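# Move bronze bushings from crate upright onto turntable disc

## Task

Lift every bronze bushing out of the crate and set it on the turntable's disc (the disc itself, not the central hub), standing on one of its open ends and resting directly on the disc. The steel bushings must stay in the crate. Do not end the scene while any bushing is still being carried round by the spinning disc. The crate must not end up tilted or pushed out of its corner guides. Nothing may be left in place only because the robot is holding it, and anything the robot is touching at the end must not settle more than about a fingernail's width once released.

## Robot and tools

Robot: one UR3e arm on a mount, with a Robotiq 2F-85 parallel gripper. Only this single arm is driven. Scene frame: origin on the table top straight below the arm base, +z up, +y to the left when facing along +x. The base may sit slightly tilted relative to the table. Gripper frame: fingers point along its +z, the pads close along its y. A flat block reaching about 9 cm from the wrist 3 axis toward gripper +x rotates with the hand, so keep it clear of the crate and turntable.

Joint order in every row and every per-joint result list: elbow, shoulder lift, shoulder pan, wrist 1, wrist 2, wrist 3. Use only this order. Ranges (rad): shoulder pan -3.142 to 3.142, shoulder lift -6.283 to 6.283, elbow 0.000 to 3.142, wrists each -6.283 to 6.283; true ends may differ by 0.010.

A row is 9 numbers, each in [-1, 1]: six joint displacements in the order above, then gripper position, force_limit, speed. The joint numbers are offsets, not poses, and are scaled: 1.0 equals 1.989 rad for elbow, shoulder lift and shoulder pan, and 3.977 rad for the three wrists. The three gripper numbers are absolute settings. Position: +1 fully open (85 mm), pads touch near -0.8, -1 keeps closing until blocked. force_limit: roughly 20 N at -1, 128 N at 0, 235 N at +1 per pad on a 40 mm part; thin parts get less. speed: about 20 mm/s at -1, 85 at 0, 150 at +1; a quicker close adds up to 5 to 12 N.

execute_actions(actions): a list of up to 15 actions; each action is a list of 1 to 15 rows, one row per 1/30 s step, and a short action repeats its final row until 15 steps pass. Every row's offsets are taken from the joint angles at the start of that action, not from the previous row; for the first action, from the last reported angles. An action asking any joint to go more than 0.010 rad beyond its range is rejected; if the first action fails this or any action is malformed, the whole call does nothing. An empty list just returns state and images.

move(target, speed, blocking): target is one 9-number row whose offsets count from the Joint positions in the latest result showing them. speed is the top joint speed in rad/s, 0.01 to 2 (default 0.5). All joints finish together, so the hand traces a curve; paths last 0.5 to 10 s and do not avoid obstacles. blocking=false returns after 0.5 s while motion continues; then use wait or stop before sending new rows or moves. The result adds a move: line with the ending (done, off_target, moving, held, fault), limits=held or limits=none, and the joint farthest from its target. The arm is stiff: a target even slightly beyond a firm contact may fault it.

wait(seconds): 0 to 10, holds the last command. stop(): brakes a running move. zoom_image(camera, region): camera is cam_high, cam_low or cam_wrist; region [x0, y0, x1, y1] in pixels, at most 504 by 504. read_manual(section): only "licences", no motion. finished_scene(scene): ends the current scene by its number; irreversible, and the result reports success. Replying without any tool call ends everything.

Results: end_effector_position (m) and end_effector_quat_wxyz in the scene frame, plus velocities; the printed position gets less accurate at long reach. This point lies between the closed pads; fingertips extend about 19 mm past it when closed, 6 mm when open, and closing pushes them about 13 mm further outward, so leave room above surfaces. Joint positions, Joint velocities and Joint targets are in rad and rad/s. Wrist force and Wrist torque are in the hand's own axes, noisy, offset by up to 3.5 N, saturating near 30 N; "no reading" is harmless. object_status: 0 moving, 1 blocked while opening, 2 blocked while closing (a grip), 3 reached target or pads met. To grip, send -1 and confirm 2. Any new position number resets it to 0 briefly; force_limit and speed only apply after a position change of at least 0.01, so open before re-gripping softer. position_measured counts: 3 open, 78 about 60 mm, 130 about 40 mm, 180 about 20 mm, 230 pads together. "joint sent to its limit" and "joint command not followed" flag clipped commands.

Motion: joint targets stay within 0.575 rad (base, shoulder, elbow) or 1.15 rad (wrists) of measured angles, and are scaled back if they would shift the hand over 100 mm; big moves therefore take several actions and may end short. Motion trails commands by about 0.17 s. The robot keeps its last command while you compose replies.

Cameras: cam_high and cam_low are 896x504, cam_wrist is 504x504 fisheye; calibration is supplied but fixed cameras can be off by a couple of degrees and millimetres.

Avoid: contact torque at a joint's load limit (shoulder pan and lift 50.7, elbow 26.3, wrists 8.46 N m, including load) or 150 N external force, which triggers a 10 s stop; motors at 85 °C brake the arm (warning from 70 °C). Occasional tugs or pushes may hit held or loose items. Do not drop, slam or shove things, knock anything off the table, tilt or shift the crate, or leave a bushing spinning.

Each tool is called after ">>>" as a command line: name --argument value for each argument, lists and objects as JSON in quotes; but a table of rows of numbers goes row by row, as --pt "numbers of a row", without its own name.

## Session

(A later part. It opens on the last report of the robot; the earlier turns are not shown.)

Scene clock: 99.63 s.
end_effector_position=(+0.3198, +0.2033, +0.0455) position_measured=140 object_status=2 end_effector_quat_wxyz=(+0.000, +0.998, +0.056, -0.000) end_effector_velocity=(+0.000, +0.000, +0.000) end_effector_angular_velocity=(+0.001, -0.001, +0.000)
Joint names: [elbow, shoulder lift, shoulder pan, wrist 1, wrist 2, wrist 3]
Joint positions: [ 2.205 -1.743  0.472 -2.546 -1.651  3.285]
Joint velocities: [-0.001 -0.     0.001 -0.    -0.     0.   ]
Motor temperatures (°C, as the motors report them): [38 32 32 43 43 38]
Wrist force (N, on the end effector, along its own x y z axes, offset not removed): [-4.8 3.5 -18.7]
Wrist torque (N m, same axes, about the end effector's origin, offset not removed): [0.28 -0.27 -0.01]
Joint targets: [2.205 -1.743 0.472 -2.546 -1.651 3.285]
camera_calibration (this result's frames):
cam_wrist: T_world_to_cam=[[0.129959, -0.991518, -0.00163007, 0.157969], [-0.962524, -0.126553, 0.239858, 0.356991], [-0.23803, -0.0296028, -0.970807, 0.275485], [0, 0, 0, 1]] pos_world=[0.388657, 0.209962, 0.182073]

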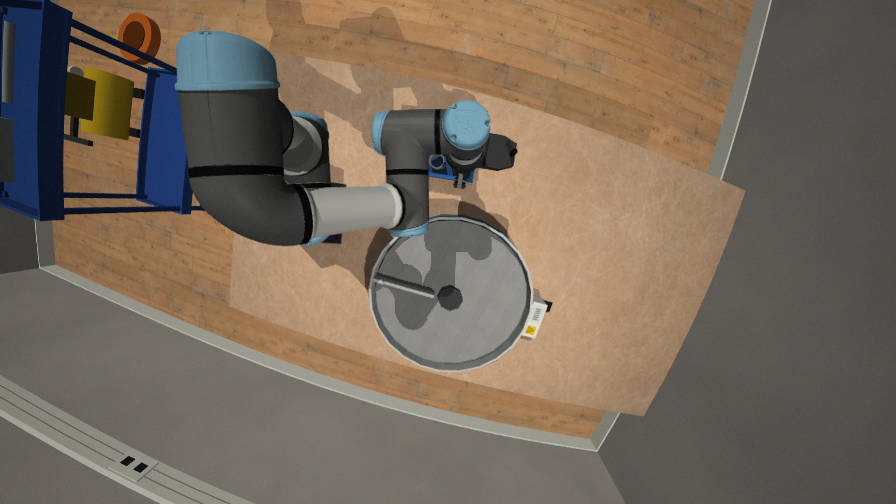

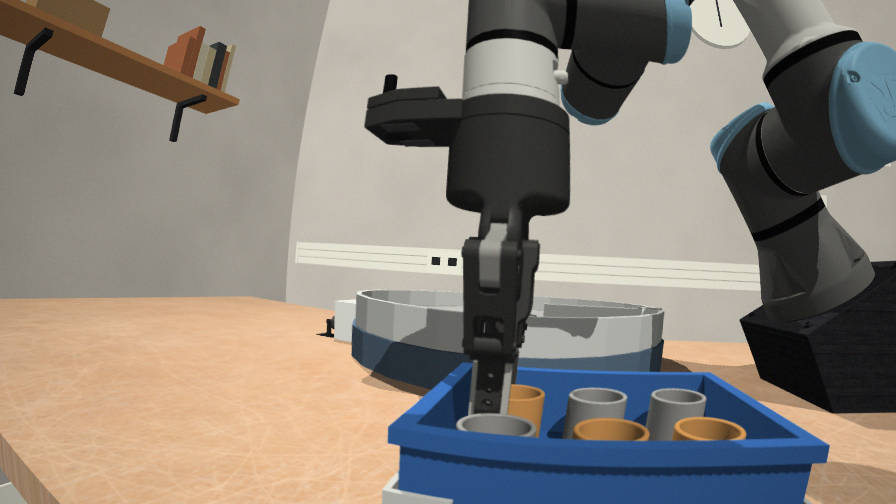

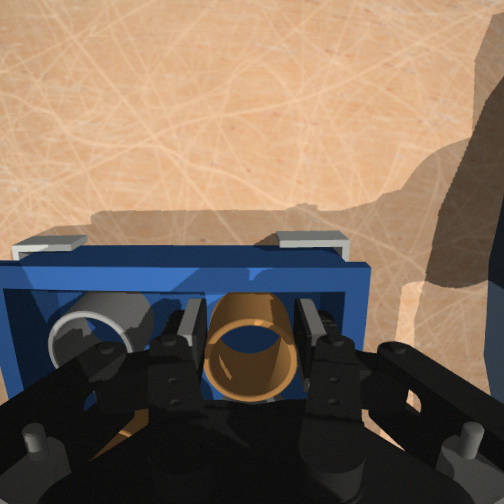

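>>> move --target '[-0.0236,-0.0563,0.0055,0.04,-0.0015,0.0025,-1,-0.5,0]' --speed 0.1

>>> move --target '[-0.1126,-0.104,0.0246,0.1094,-0.0058,0.0387,-1,-0.5,0]' --speed 0.4

Scene clock: 104.63 s.
end_effector_position=(+0.3191, +0.2028, +0.0751) position_measured=140 object_status=2 end_effector_quat_wxyz=(+0.000, +0.998, +0.056, -0.000) end_effector_velocity=(+0.000, +0.000, +0.001) end_effector_angular_velocity=(+0.000, -0.000, -0.001)
Joint names: [elbow, shoulder lift, shoulder pan, wrist 1, wrist 2, wrist 3]
Joint positions: [ 2.158 -1.855  0.483 -2.387 -1.657  3.295]
Joint velocities: [-0.002 -0.001 -0.     0.003  0.     0.   ]
Motor temperatures (°C, as the motors report them): [38 32 32 43 43 38]
Wrist force (N, on the end effector, along its own x y z axes, offset not removed): [0.5 1.4 0.8]
Wrist torque (N m, same axes, about the end effector's origin, offset not removed): [0.16 -0.08 0.03]
Joint targets: [2.158 -1.855 0.483 -2.386 -1.657 3.295]
move: done; limits=none; farthest joint: the shoulder pan, 0.000 radians from its target (0.011 radians at the start)
camera_calibration (this result's frames):
cam_wrist: T_world_to_cam=[[0.129536, -0.991574, -0.0011125, 0.157783], [-0.962752, -0.126039, 0.239213, 0.349159], [-0.237337, -0.0299155, -0.970967, 0.303832], [0, 0, 0, 1]] pos_world=[0.387825, 0.209551, 0.211663]

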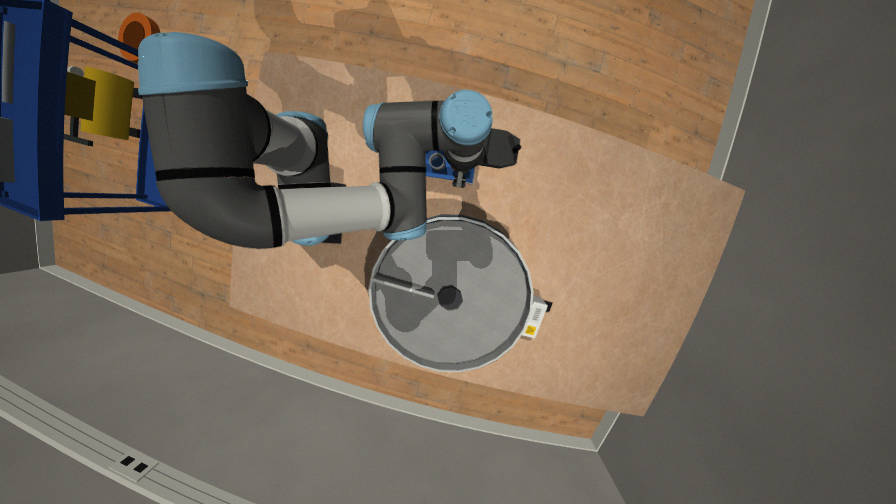

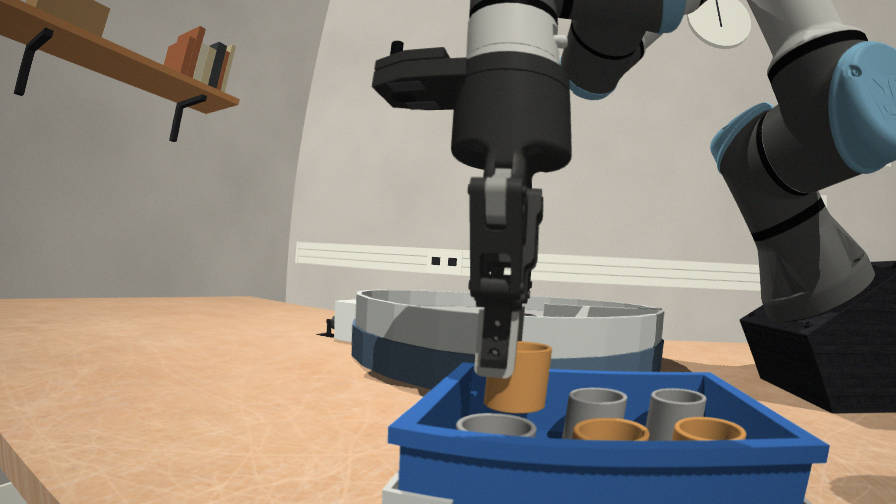

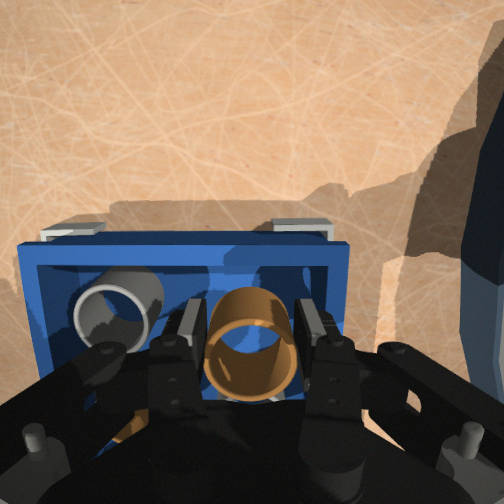

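Scene clock: 106.37 s.
end_effector_position=(+0.3147, +0.2029, +0.1598) position_measured=140 object_status=2 end_effector_quat_wxyz=(+0.000, +1.000, +0.000, -0.000) end_effector_velocity=(+0.000, -0.000, +0.000) end_effector_angular_velocity=(-0.000, -0.000, -0.001)
Joint names: [elbow, shoulder lift, shoulder pan, wrist 1, wrist 2, wrist 3]
Joint positions: [ 1.934 -2.062  0.531 -1.952 -1.68   3.449]
Joint velocities: [-0.002 -0.001 -0.     0.002 -0.     0.001]
Motor temperatures (°C, as the motors report them): [38 32 32 43 43 38]
Wrist force (N, on the end effector, along its own x y z axes, offset not removed): [0.9 1.3 0.9]
Wrist torque (N m, same axes, about the end effector's origin, offset not removed): [0.18 -0.14 0.01]
Joint targets: [1.934 -2.062 0.531 -1.952 -1.680 3.449]
move: done; limits=none; farthest joint: the shoulder pan, 0.000 radians from its target (0.049 radians at the start)
camera_calibration (this result's frames):
cam_wrist: T_world_to_cam=[[0.0189367, -0.999819, -0.00185639, 0.195103], [-0.970711, -0.0188301, 0.239509, 0.305433], [-0.239501, -0.00273349, -0.970892, 0.380176], [0, 0, 0, 1]] pos_world=[0.383845, 0.201858, 0.296318]

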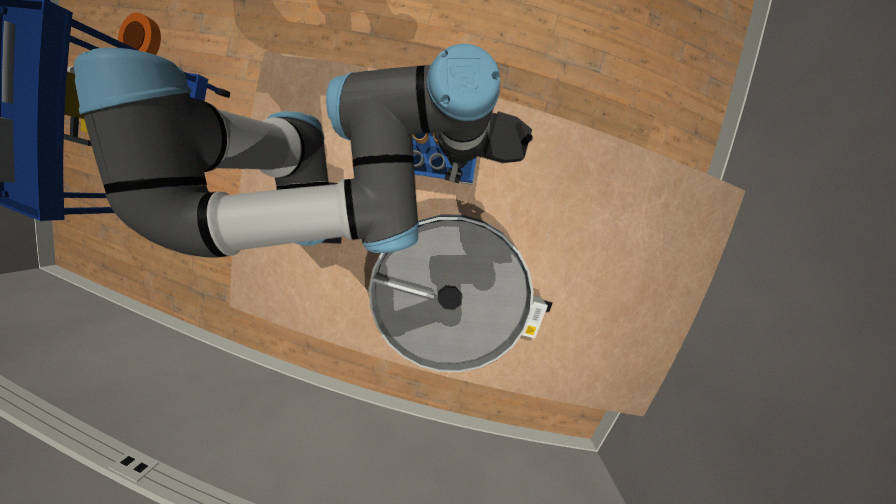

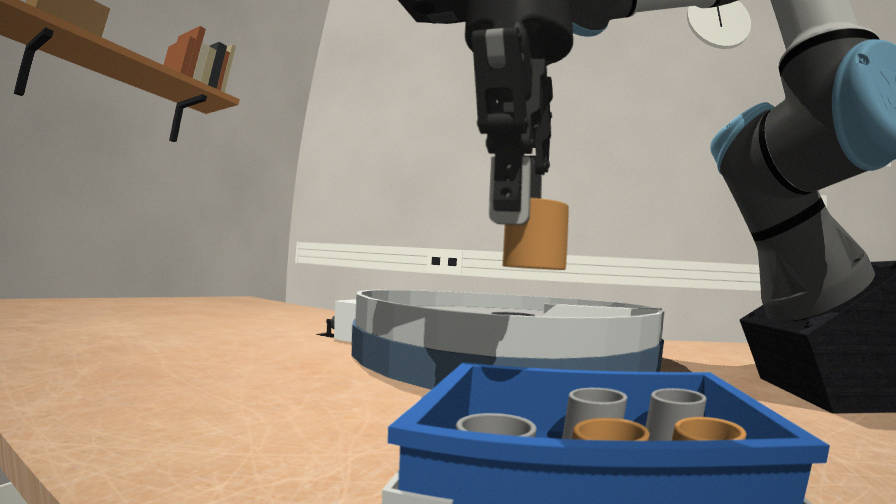

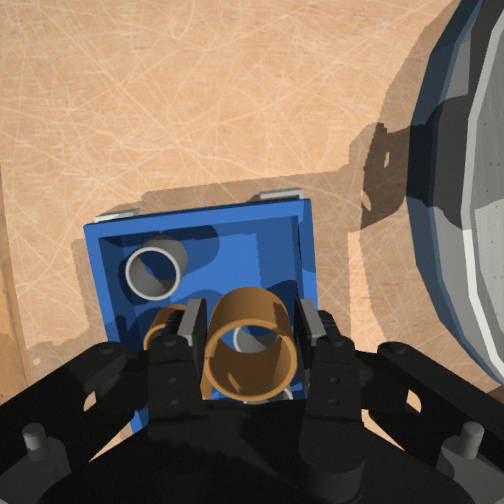

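>>> move --target '[-0.034,-0.1126,-0.374,0.0857,0.0903,0,-1,-0.5,0]' --speed 0.7

>>> move --target '[-0.0474,0.0502,-0.2557,0.0423,0.0476,0,-1,-0.5,0]' --speed 0.7

>>> move --target '[0.108,0.067,0.0455,-0.097,-0.007,0,-1,-0.5,0]' --speed 0.2

Scene clock: 113.80 s.
end_effector_position=(+0.3598, +0.0999, +0.1696) position_measured=140 object_status=2 end_effector_quat_wxyz=(+0.000, +0.947, -0.322, -0.001) end_effector_velocity=(+0.000, -0.001, -0.000) end_effector_angular_velocity=(-0.001, +0.000, -0.002)
Joint names: [elbow, shoulder lift, shoulder pan, wrist 1, wrist 2, wrist 3]
Joint positions: [ 1.867 -2.285 -0.212 -1.611 -1.321  3.449]
Joint velocities: [ 0.    -0.    -0.003  0.001  0.001 -0.   ]
Motor temperatures (°C, as the motors report them): [38 32 32 43 43 38]
Wrist force (N, on the end effector, along its own x y z axes, offset not removed): [0.7 1.3 0.6]
Wrist torque (N m, same axes, about the end effector's origin, offset not removed): [0.16 -0.14 -0.01]
Joint targets: [1.867 -2.285 -0.212 -1.611 -1.321 3.449]
move: done; limits=none; farthest joint: the shoulder pan, 0.001 radians from its target (0.744 radians at the start)
camera_calibration (this result's frames):
cam_wrist: T_world_to_cam=[[-0.595302, -0.803501, -0.0013506, 0.292626], [-0.780196, 0.577632, 0.240072, 0.216677], [-0.192118, 0.143969, -0.970754, 0.368561], [0, 0, 0, 1]] pos_world=[0.414059, 0.056904, 0.30616]

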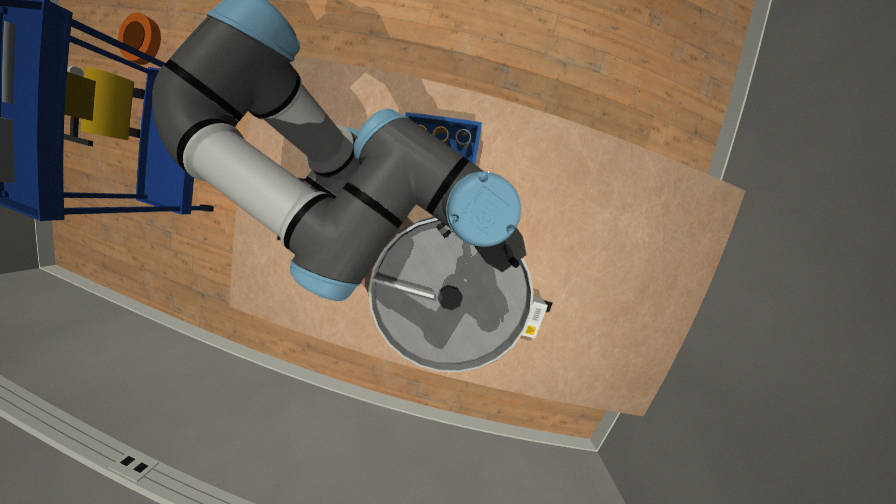

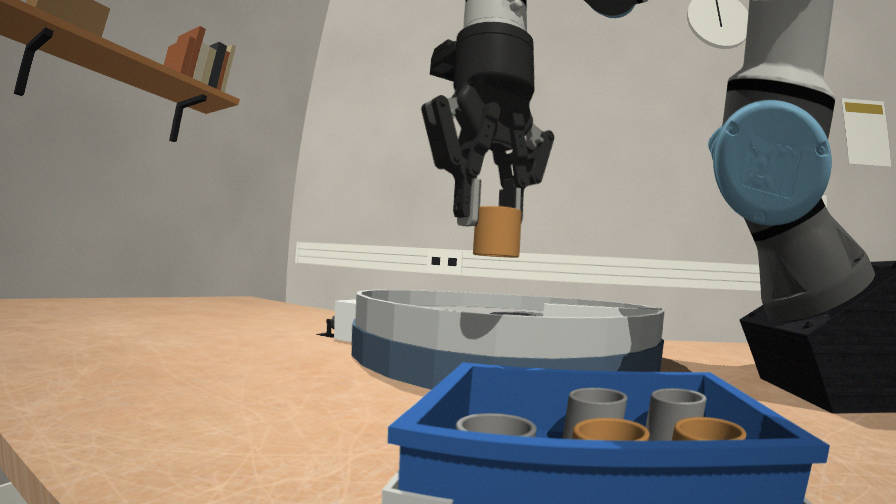

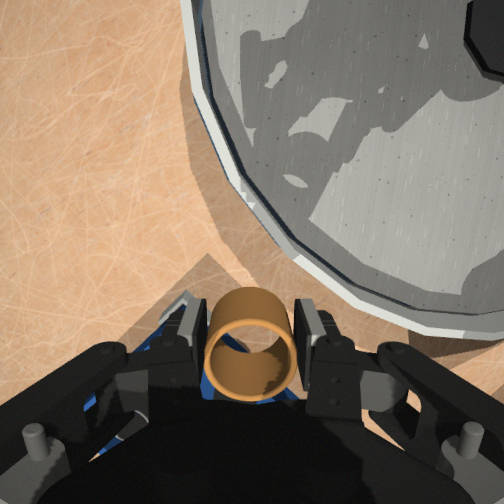

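Scene clock: 115.23 s.
end_effector_position=(+0.3900, -0.0049, +0.1595) position_measured=140 object_status=2 end_effector_quat_wxyz=(+0.000, +0.837, -0.547, -0.001) end_effector_velocity=(+0.000, -0.001, +0.000) end_effector_angular_velocity=(-0.001, -0.000, -0.002)
Joint names: [elbow, shoulder lift, shoulder pan, wrist 1, wrist 2, wrist 3]
Joint positions: [ 1.773 -2.186 -0.72  -1.443 -1.132  3.449]
Joint velocities: [-0.001  0.    -0.002  0.001  0.001 -0.   ]
Motor temperatures (°C, as the motors report them): [38 32 32 43 43 38]
Wrist force (N, on the end effector, along its own x y z axes, offset not removed): [0.1 1.3 0.9]
Wrist torque (N m, same axes, about the end effector's origin, offset not removed): [0.14 -0.01 0.02]
Joint targets: [1.772 -2.186 -0.721 -1.443 -1.132 3.449]
move: done; limits=none; farthest joint: the shoulder pan, 0.000 radians from its target (0.508 radians at the start)
camera_calibration (this result's frames):
cam_wrist: T_world_to_cam=[[-0.908853, -0.417116, -0.00110583, 0.350471], [-0.405192, 0.882235, 0.239751, 0.158502], [-0.0990283, 0.218346, -0.970834, 0.343703], [0, 0, 0, 1]] pos_world=[0.416786, -0.0686952, 0.296065]

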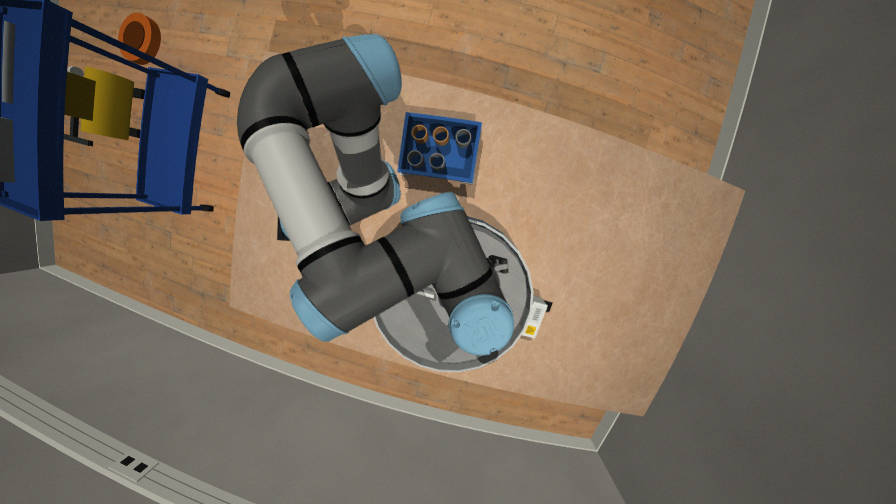

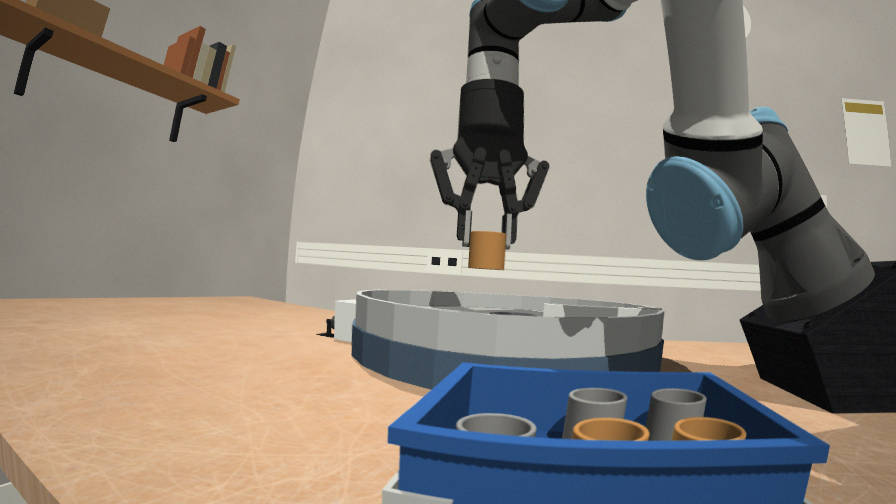

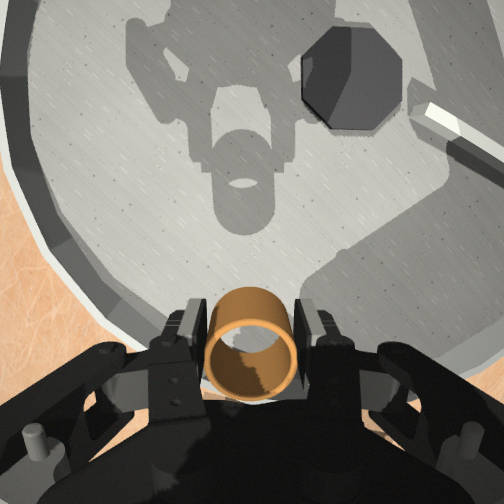

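Scene clock: 117.70 s.
end_effector_position=(+0.3920, -0.0236, +0.0998) position_measured=140 object_status=2 end_effector_quat_wxyz=(+0.000, +0.862, -0.507, -0.001) end_effector_velocity=(-0.000, -0.000, -0.000) end_effector_angular_velocity=(+0.000, -0.000, +0.000)
Joint names: [elbow, shoulder lift, shoulder pan, wrist 1, wrist 2, wrist 3]
Joint positions: [ 1.987 -2.052 -0.63  -1.828 -1.16   3.449]
Joint velocities: [ 0.002  0.001  0.    -0.003  0.    -0.   ]
Motor temperatures (°C, as the motors report them): [38 32 32 43 43 38]
Wrist force (N, on the end effector, along its own x y z axes, offset not removed): [1.5 0.8 1.3]
Wrist torque (N m, same axes, about the end effector's origin, offset not removed): [0.05 -0.26 0.03]
Joint targets: [1.987 -2.052 -0.630 -1.829 -1.160 3.449]
move: done; limits=none; farthest joint: the elbow, 0.001 radians from its target (0.215 radians at the start)
camera_calibration (this result's frames):
cam_wrist: T_world_to_cam=[[-0.865608, -0.500722, -0.000189017, 0.325426], [-0.486029, 0.840119, 0.240783, 0.22074], [-0.120406, 0.208515, -0.970579, 0.298169], [0, 0, 0, 1]] pos_world=[0.424879, -0.0846728, 0.236308]

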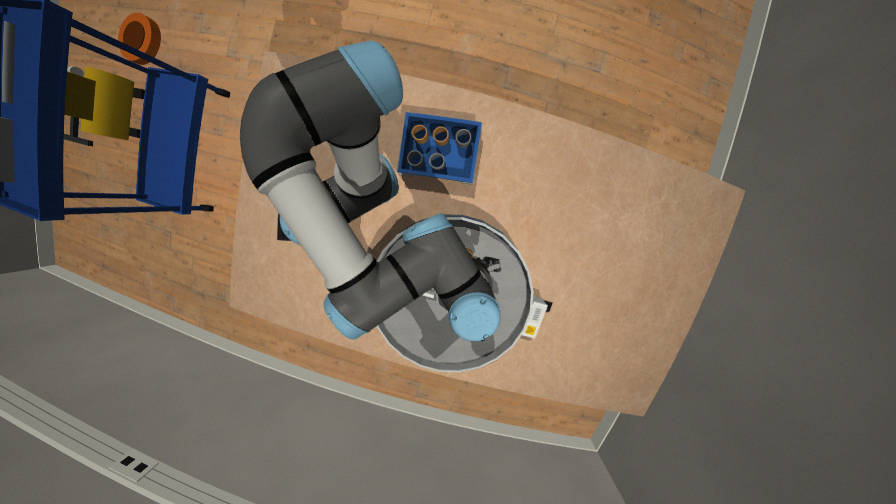

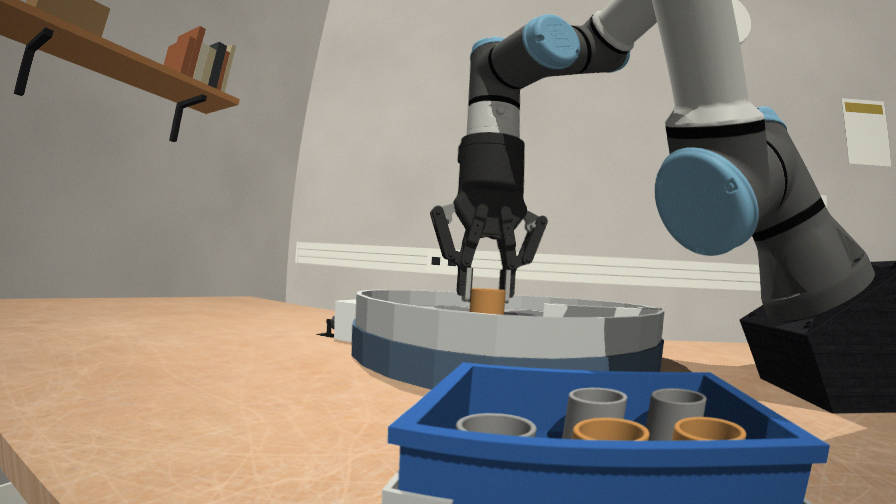

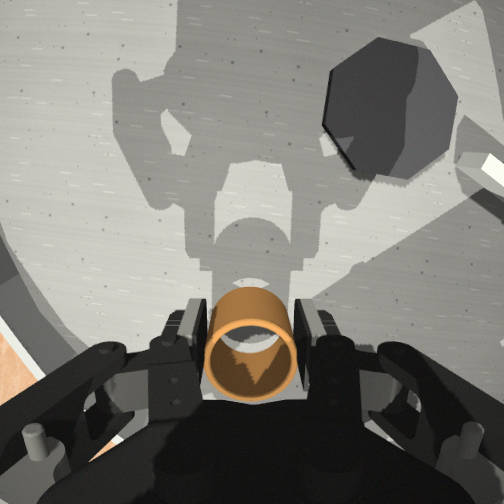

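>>> move --target '[0.0072,0.0045,0.003,-0.0065,-0.0005,0,-1,-0.5,0]' --speed 0.03

Scene clock: 120.43 s.
end_effector_position=(+0.3917, -0.0242, +0.0958) position_measured=140 object_status=2 end_effector_quat_wxyz=(+0.000, +0.863, -0.505, -0.001) end_effector_velocity=(-0.000, -0.000, -0.000) end_effector_angular_velocity=(-0.000, -0.000, -0.001)
Joint names: [elbow, shoulder lift, shoulder pan, wrist 1, wrist 2, wrist 3]
Joint positions: [ 2.001 -2.044 -0.624 -1.854 -1.162  3.449]
Joint velocities: [ 0.001  0.001 -0.001 -0.002  0.    -0.   ]
Motor temperatures (°C, as the motors report them): [38 32 32 43 43 38]
Wrist force (N, on the end effector, along its own x y z axes, offset not removed): [1.2 1.1 1.5]
Wrist torque (N m, same axes, about the end effector's origin, offset not removed): [0.12 -0.24 0.01]
Joint targets: [2.001 -2.044 -0.624 -1.854 -1.162 3.449]
move: done; limits=none; farthest joint: the shoulder lift, 0.001 radians from its target (0.009 radians at the start)
camera_calibration (this result's frames):
cam_wrist: T_world_to_cam=[[-0.862506, -0.506046, -0.000148995, 0.323522], [-0.491204, 0.837138, 0.240662, 0.223952], [-0.121662, 0.207646, -0.970609, 0.294784], [0, 0, 0, 1]] pos_world=[0.42491, -0.0849731, 0.232272]

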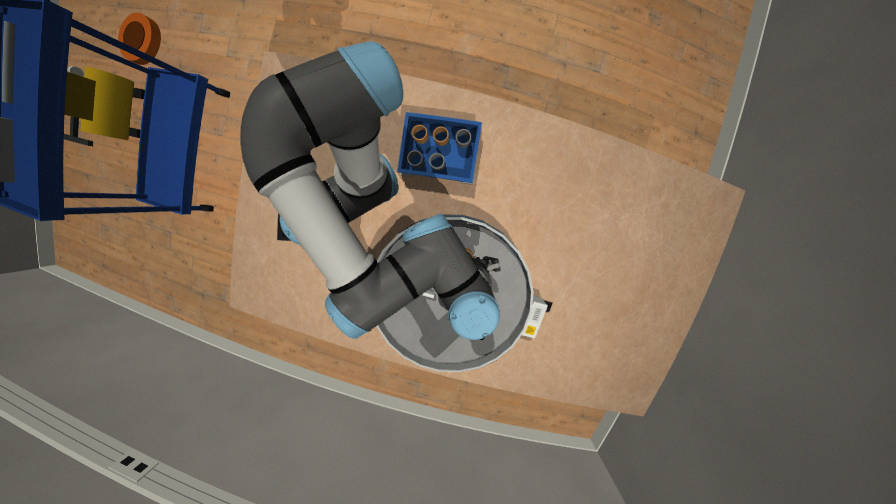

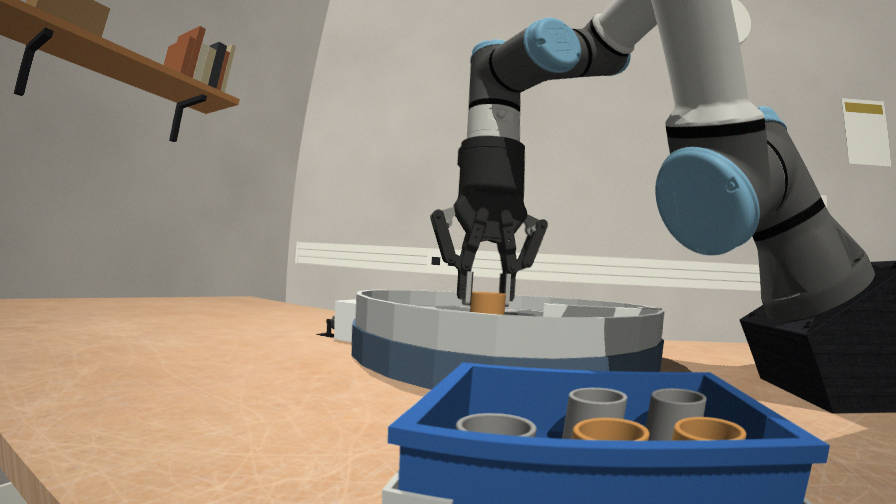

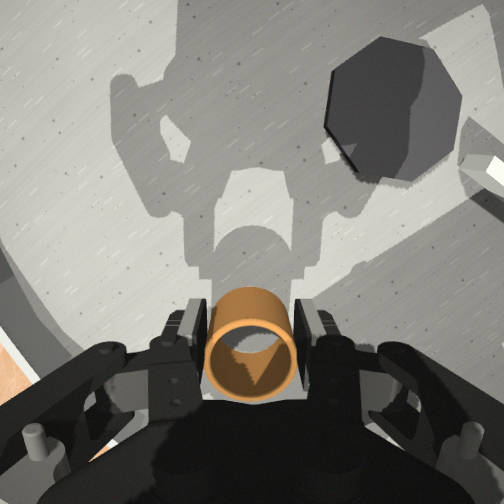

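>>> move --target '[0.0054,0.0034,0.0023,-0.0049,-0.0004,0,-1,-0.5,0]' --speed 0.03

>>> move --target '[0.0054,0.0034,0.0023,-0.0049,-0.0004,0,-1,-0.5,0]' --speed 0.03

Scene clock: 124.00 s.
end_effector_position=(+0.3914, -0.0245, +0.0928) position_measured=140 object_status=2 end_effector_quat_wxyz=(+0.001, +0.864, -0.503, -0.001) end_effector_velocity=(-0.001, +0.001, -0.001) end_effector_angular_velocity=(+0.003, +0.002, -0.000)
Joint names: [elbow, shoulder lift, shoulder pan, wrist 1, wrist 2, wrist 3]
Joint positions: [ 2.012 -2.037 -0.62  -1.873 -1.163  3.449]
Joint velocities: [ 0.003  0.002  0.002 -0.001  0.     0.   ]
Motor temperatures (°C, as the motors report them): [38 32 32 43 43 38]
Wrist force (N, on the end effector, along its own x y z axes, offset not removed): [-3.7 8.7 -30.0]
Wrist torque (N m, same axes, about the end effector's origin, offset not removed): [0.08 -0.50 -0.14]
Joint targets: [2.012 -2.037 -0.619 -1.874 -1.163 3.449]
move: done; limits=none; farthest joint: the shoulder pan, 0.000 radians from its target (0.005 radians at the start)
camera_calibration (this result's frames):
cam_wrist: T_world_to_cam=[[-0.860066, -0.510184, -0.0000668046, 0.322048], [-0.495245, 0.834851, 0.240327, 0.226383], [-0.122555, 0.20673, -0.970692, 0.29227], [0, 0, 0, 1]] pos_world=[0.424917, -0.0851134, 0.22932]

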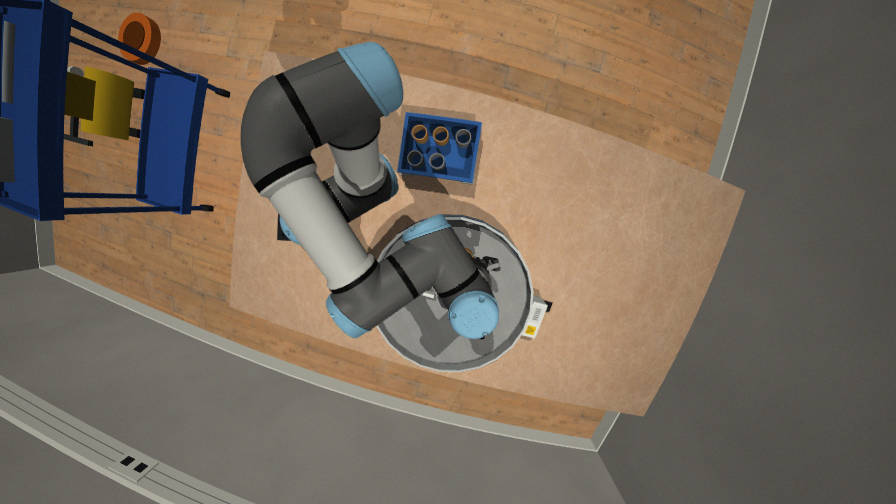

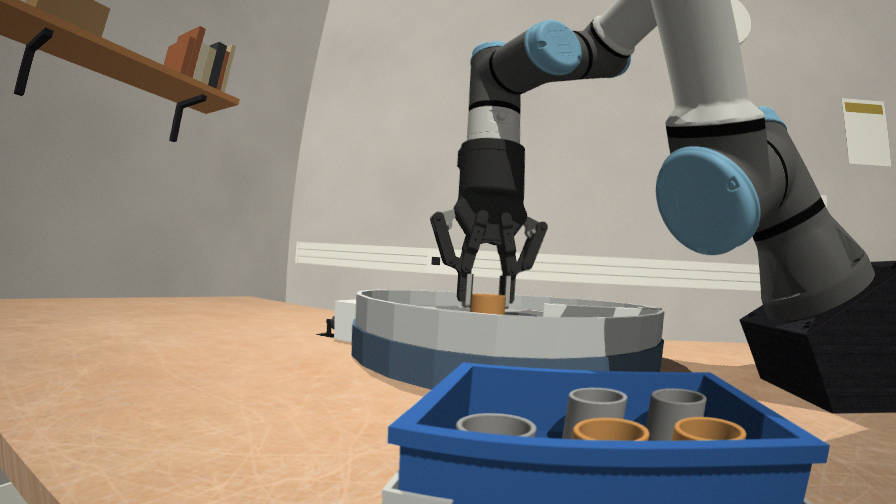

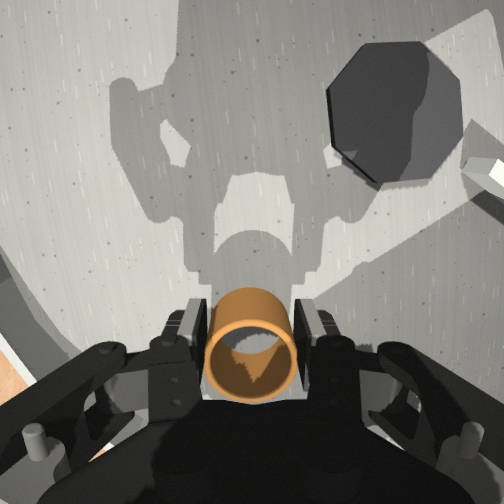

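Scene clock: 124.97 s.
end_effector_position=(+0.3911, -0.0248, +0.0898) position_measured=140 object_status=2 end_effector_quat_wxyz=(+0.001, +0.866, -0.501, -0.001) end_effector_velocity=(+0.001, -0.000, +0.000) end_effector_angular_velocity=(-0.002, -0.002, +0.001)
Joint names: [elbow, shoulder lift, shoulder pan, wrist 1, wrist 2, wrist 3]
Joint positions: [ 2.022 -2.03  -0.615 -1.893 -1.165  3.449]
Joint velocities: [-0.001  0.    -0.    -0.002  0.     0.   ]
Motor temperatures (°C, as the motors report them): [38 32 32 43 43 38]
Wrist force (N, on the end effector, along its own x y z axes, offset not removed): [-2.9 8.3 -30.0]
Wrist torque (N m, same axes, about the end effector's origin, offset not removed): [0.22 -0.53 -0.13]
Joint targets: [2.023 -2.030 -0.615 -1.893 -1.165 3.449]
move: done; limits=none; farthest joint: the shoulder pan, 0.000 radians from its target (0.004 radians at the start)
camera_calibration (this result's frames):
cam_wrist: T_world_to_cam=[[-0.857645, -0.514241, -0.0000079469, 0.320579], [-0.499192, 0.832543, 0.240166, 0.228682], [-0.123496, 0.205981, -0.970732, 0.289715], [0, 0, 0, 1]] pos_world=[0.424878, -0.0852084, 0.226317]

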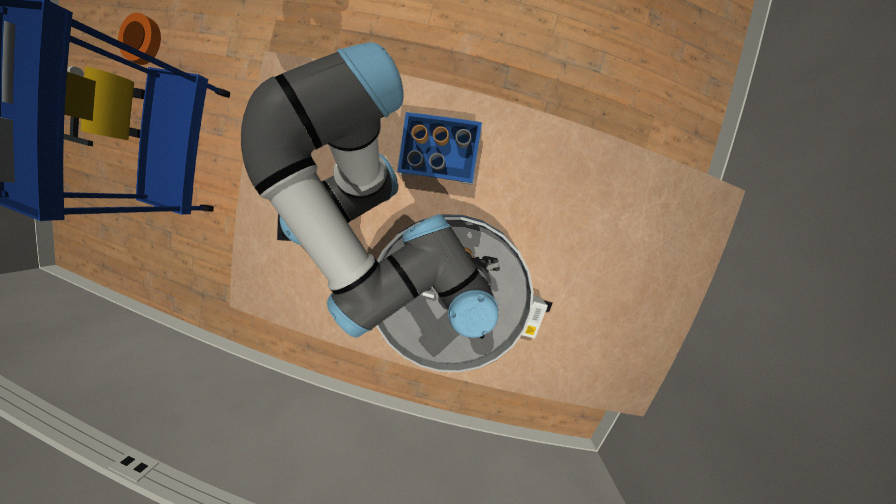

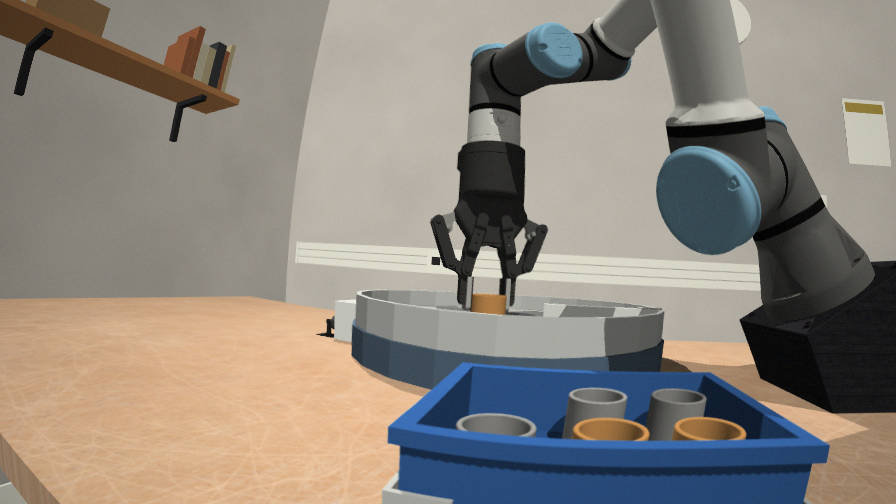

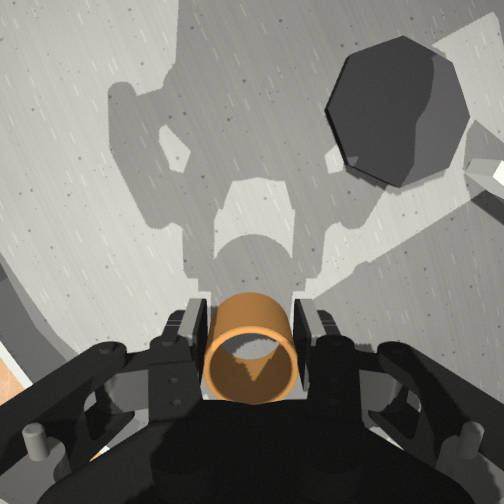

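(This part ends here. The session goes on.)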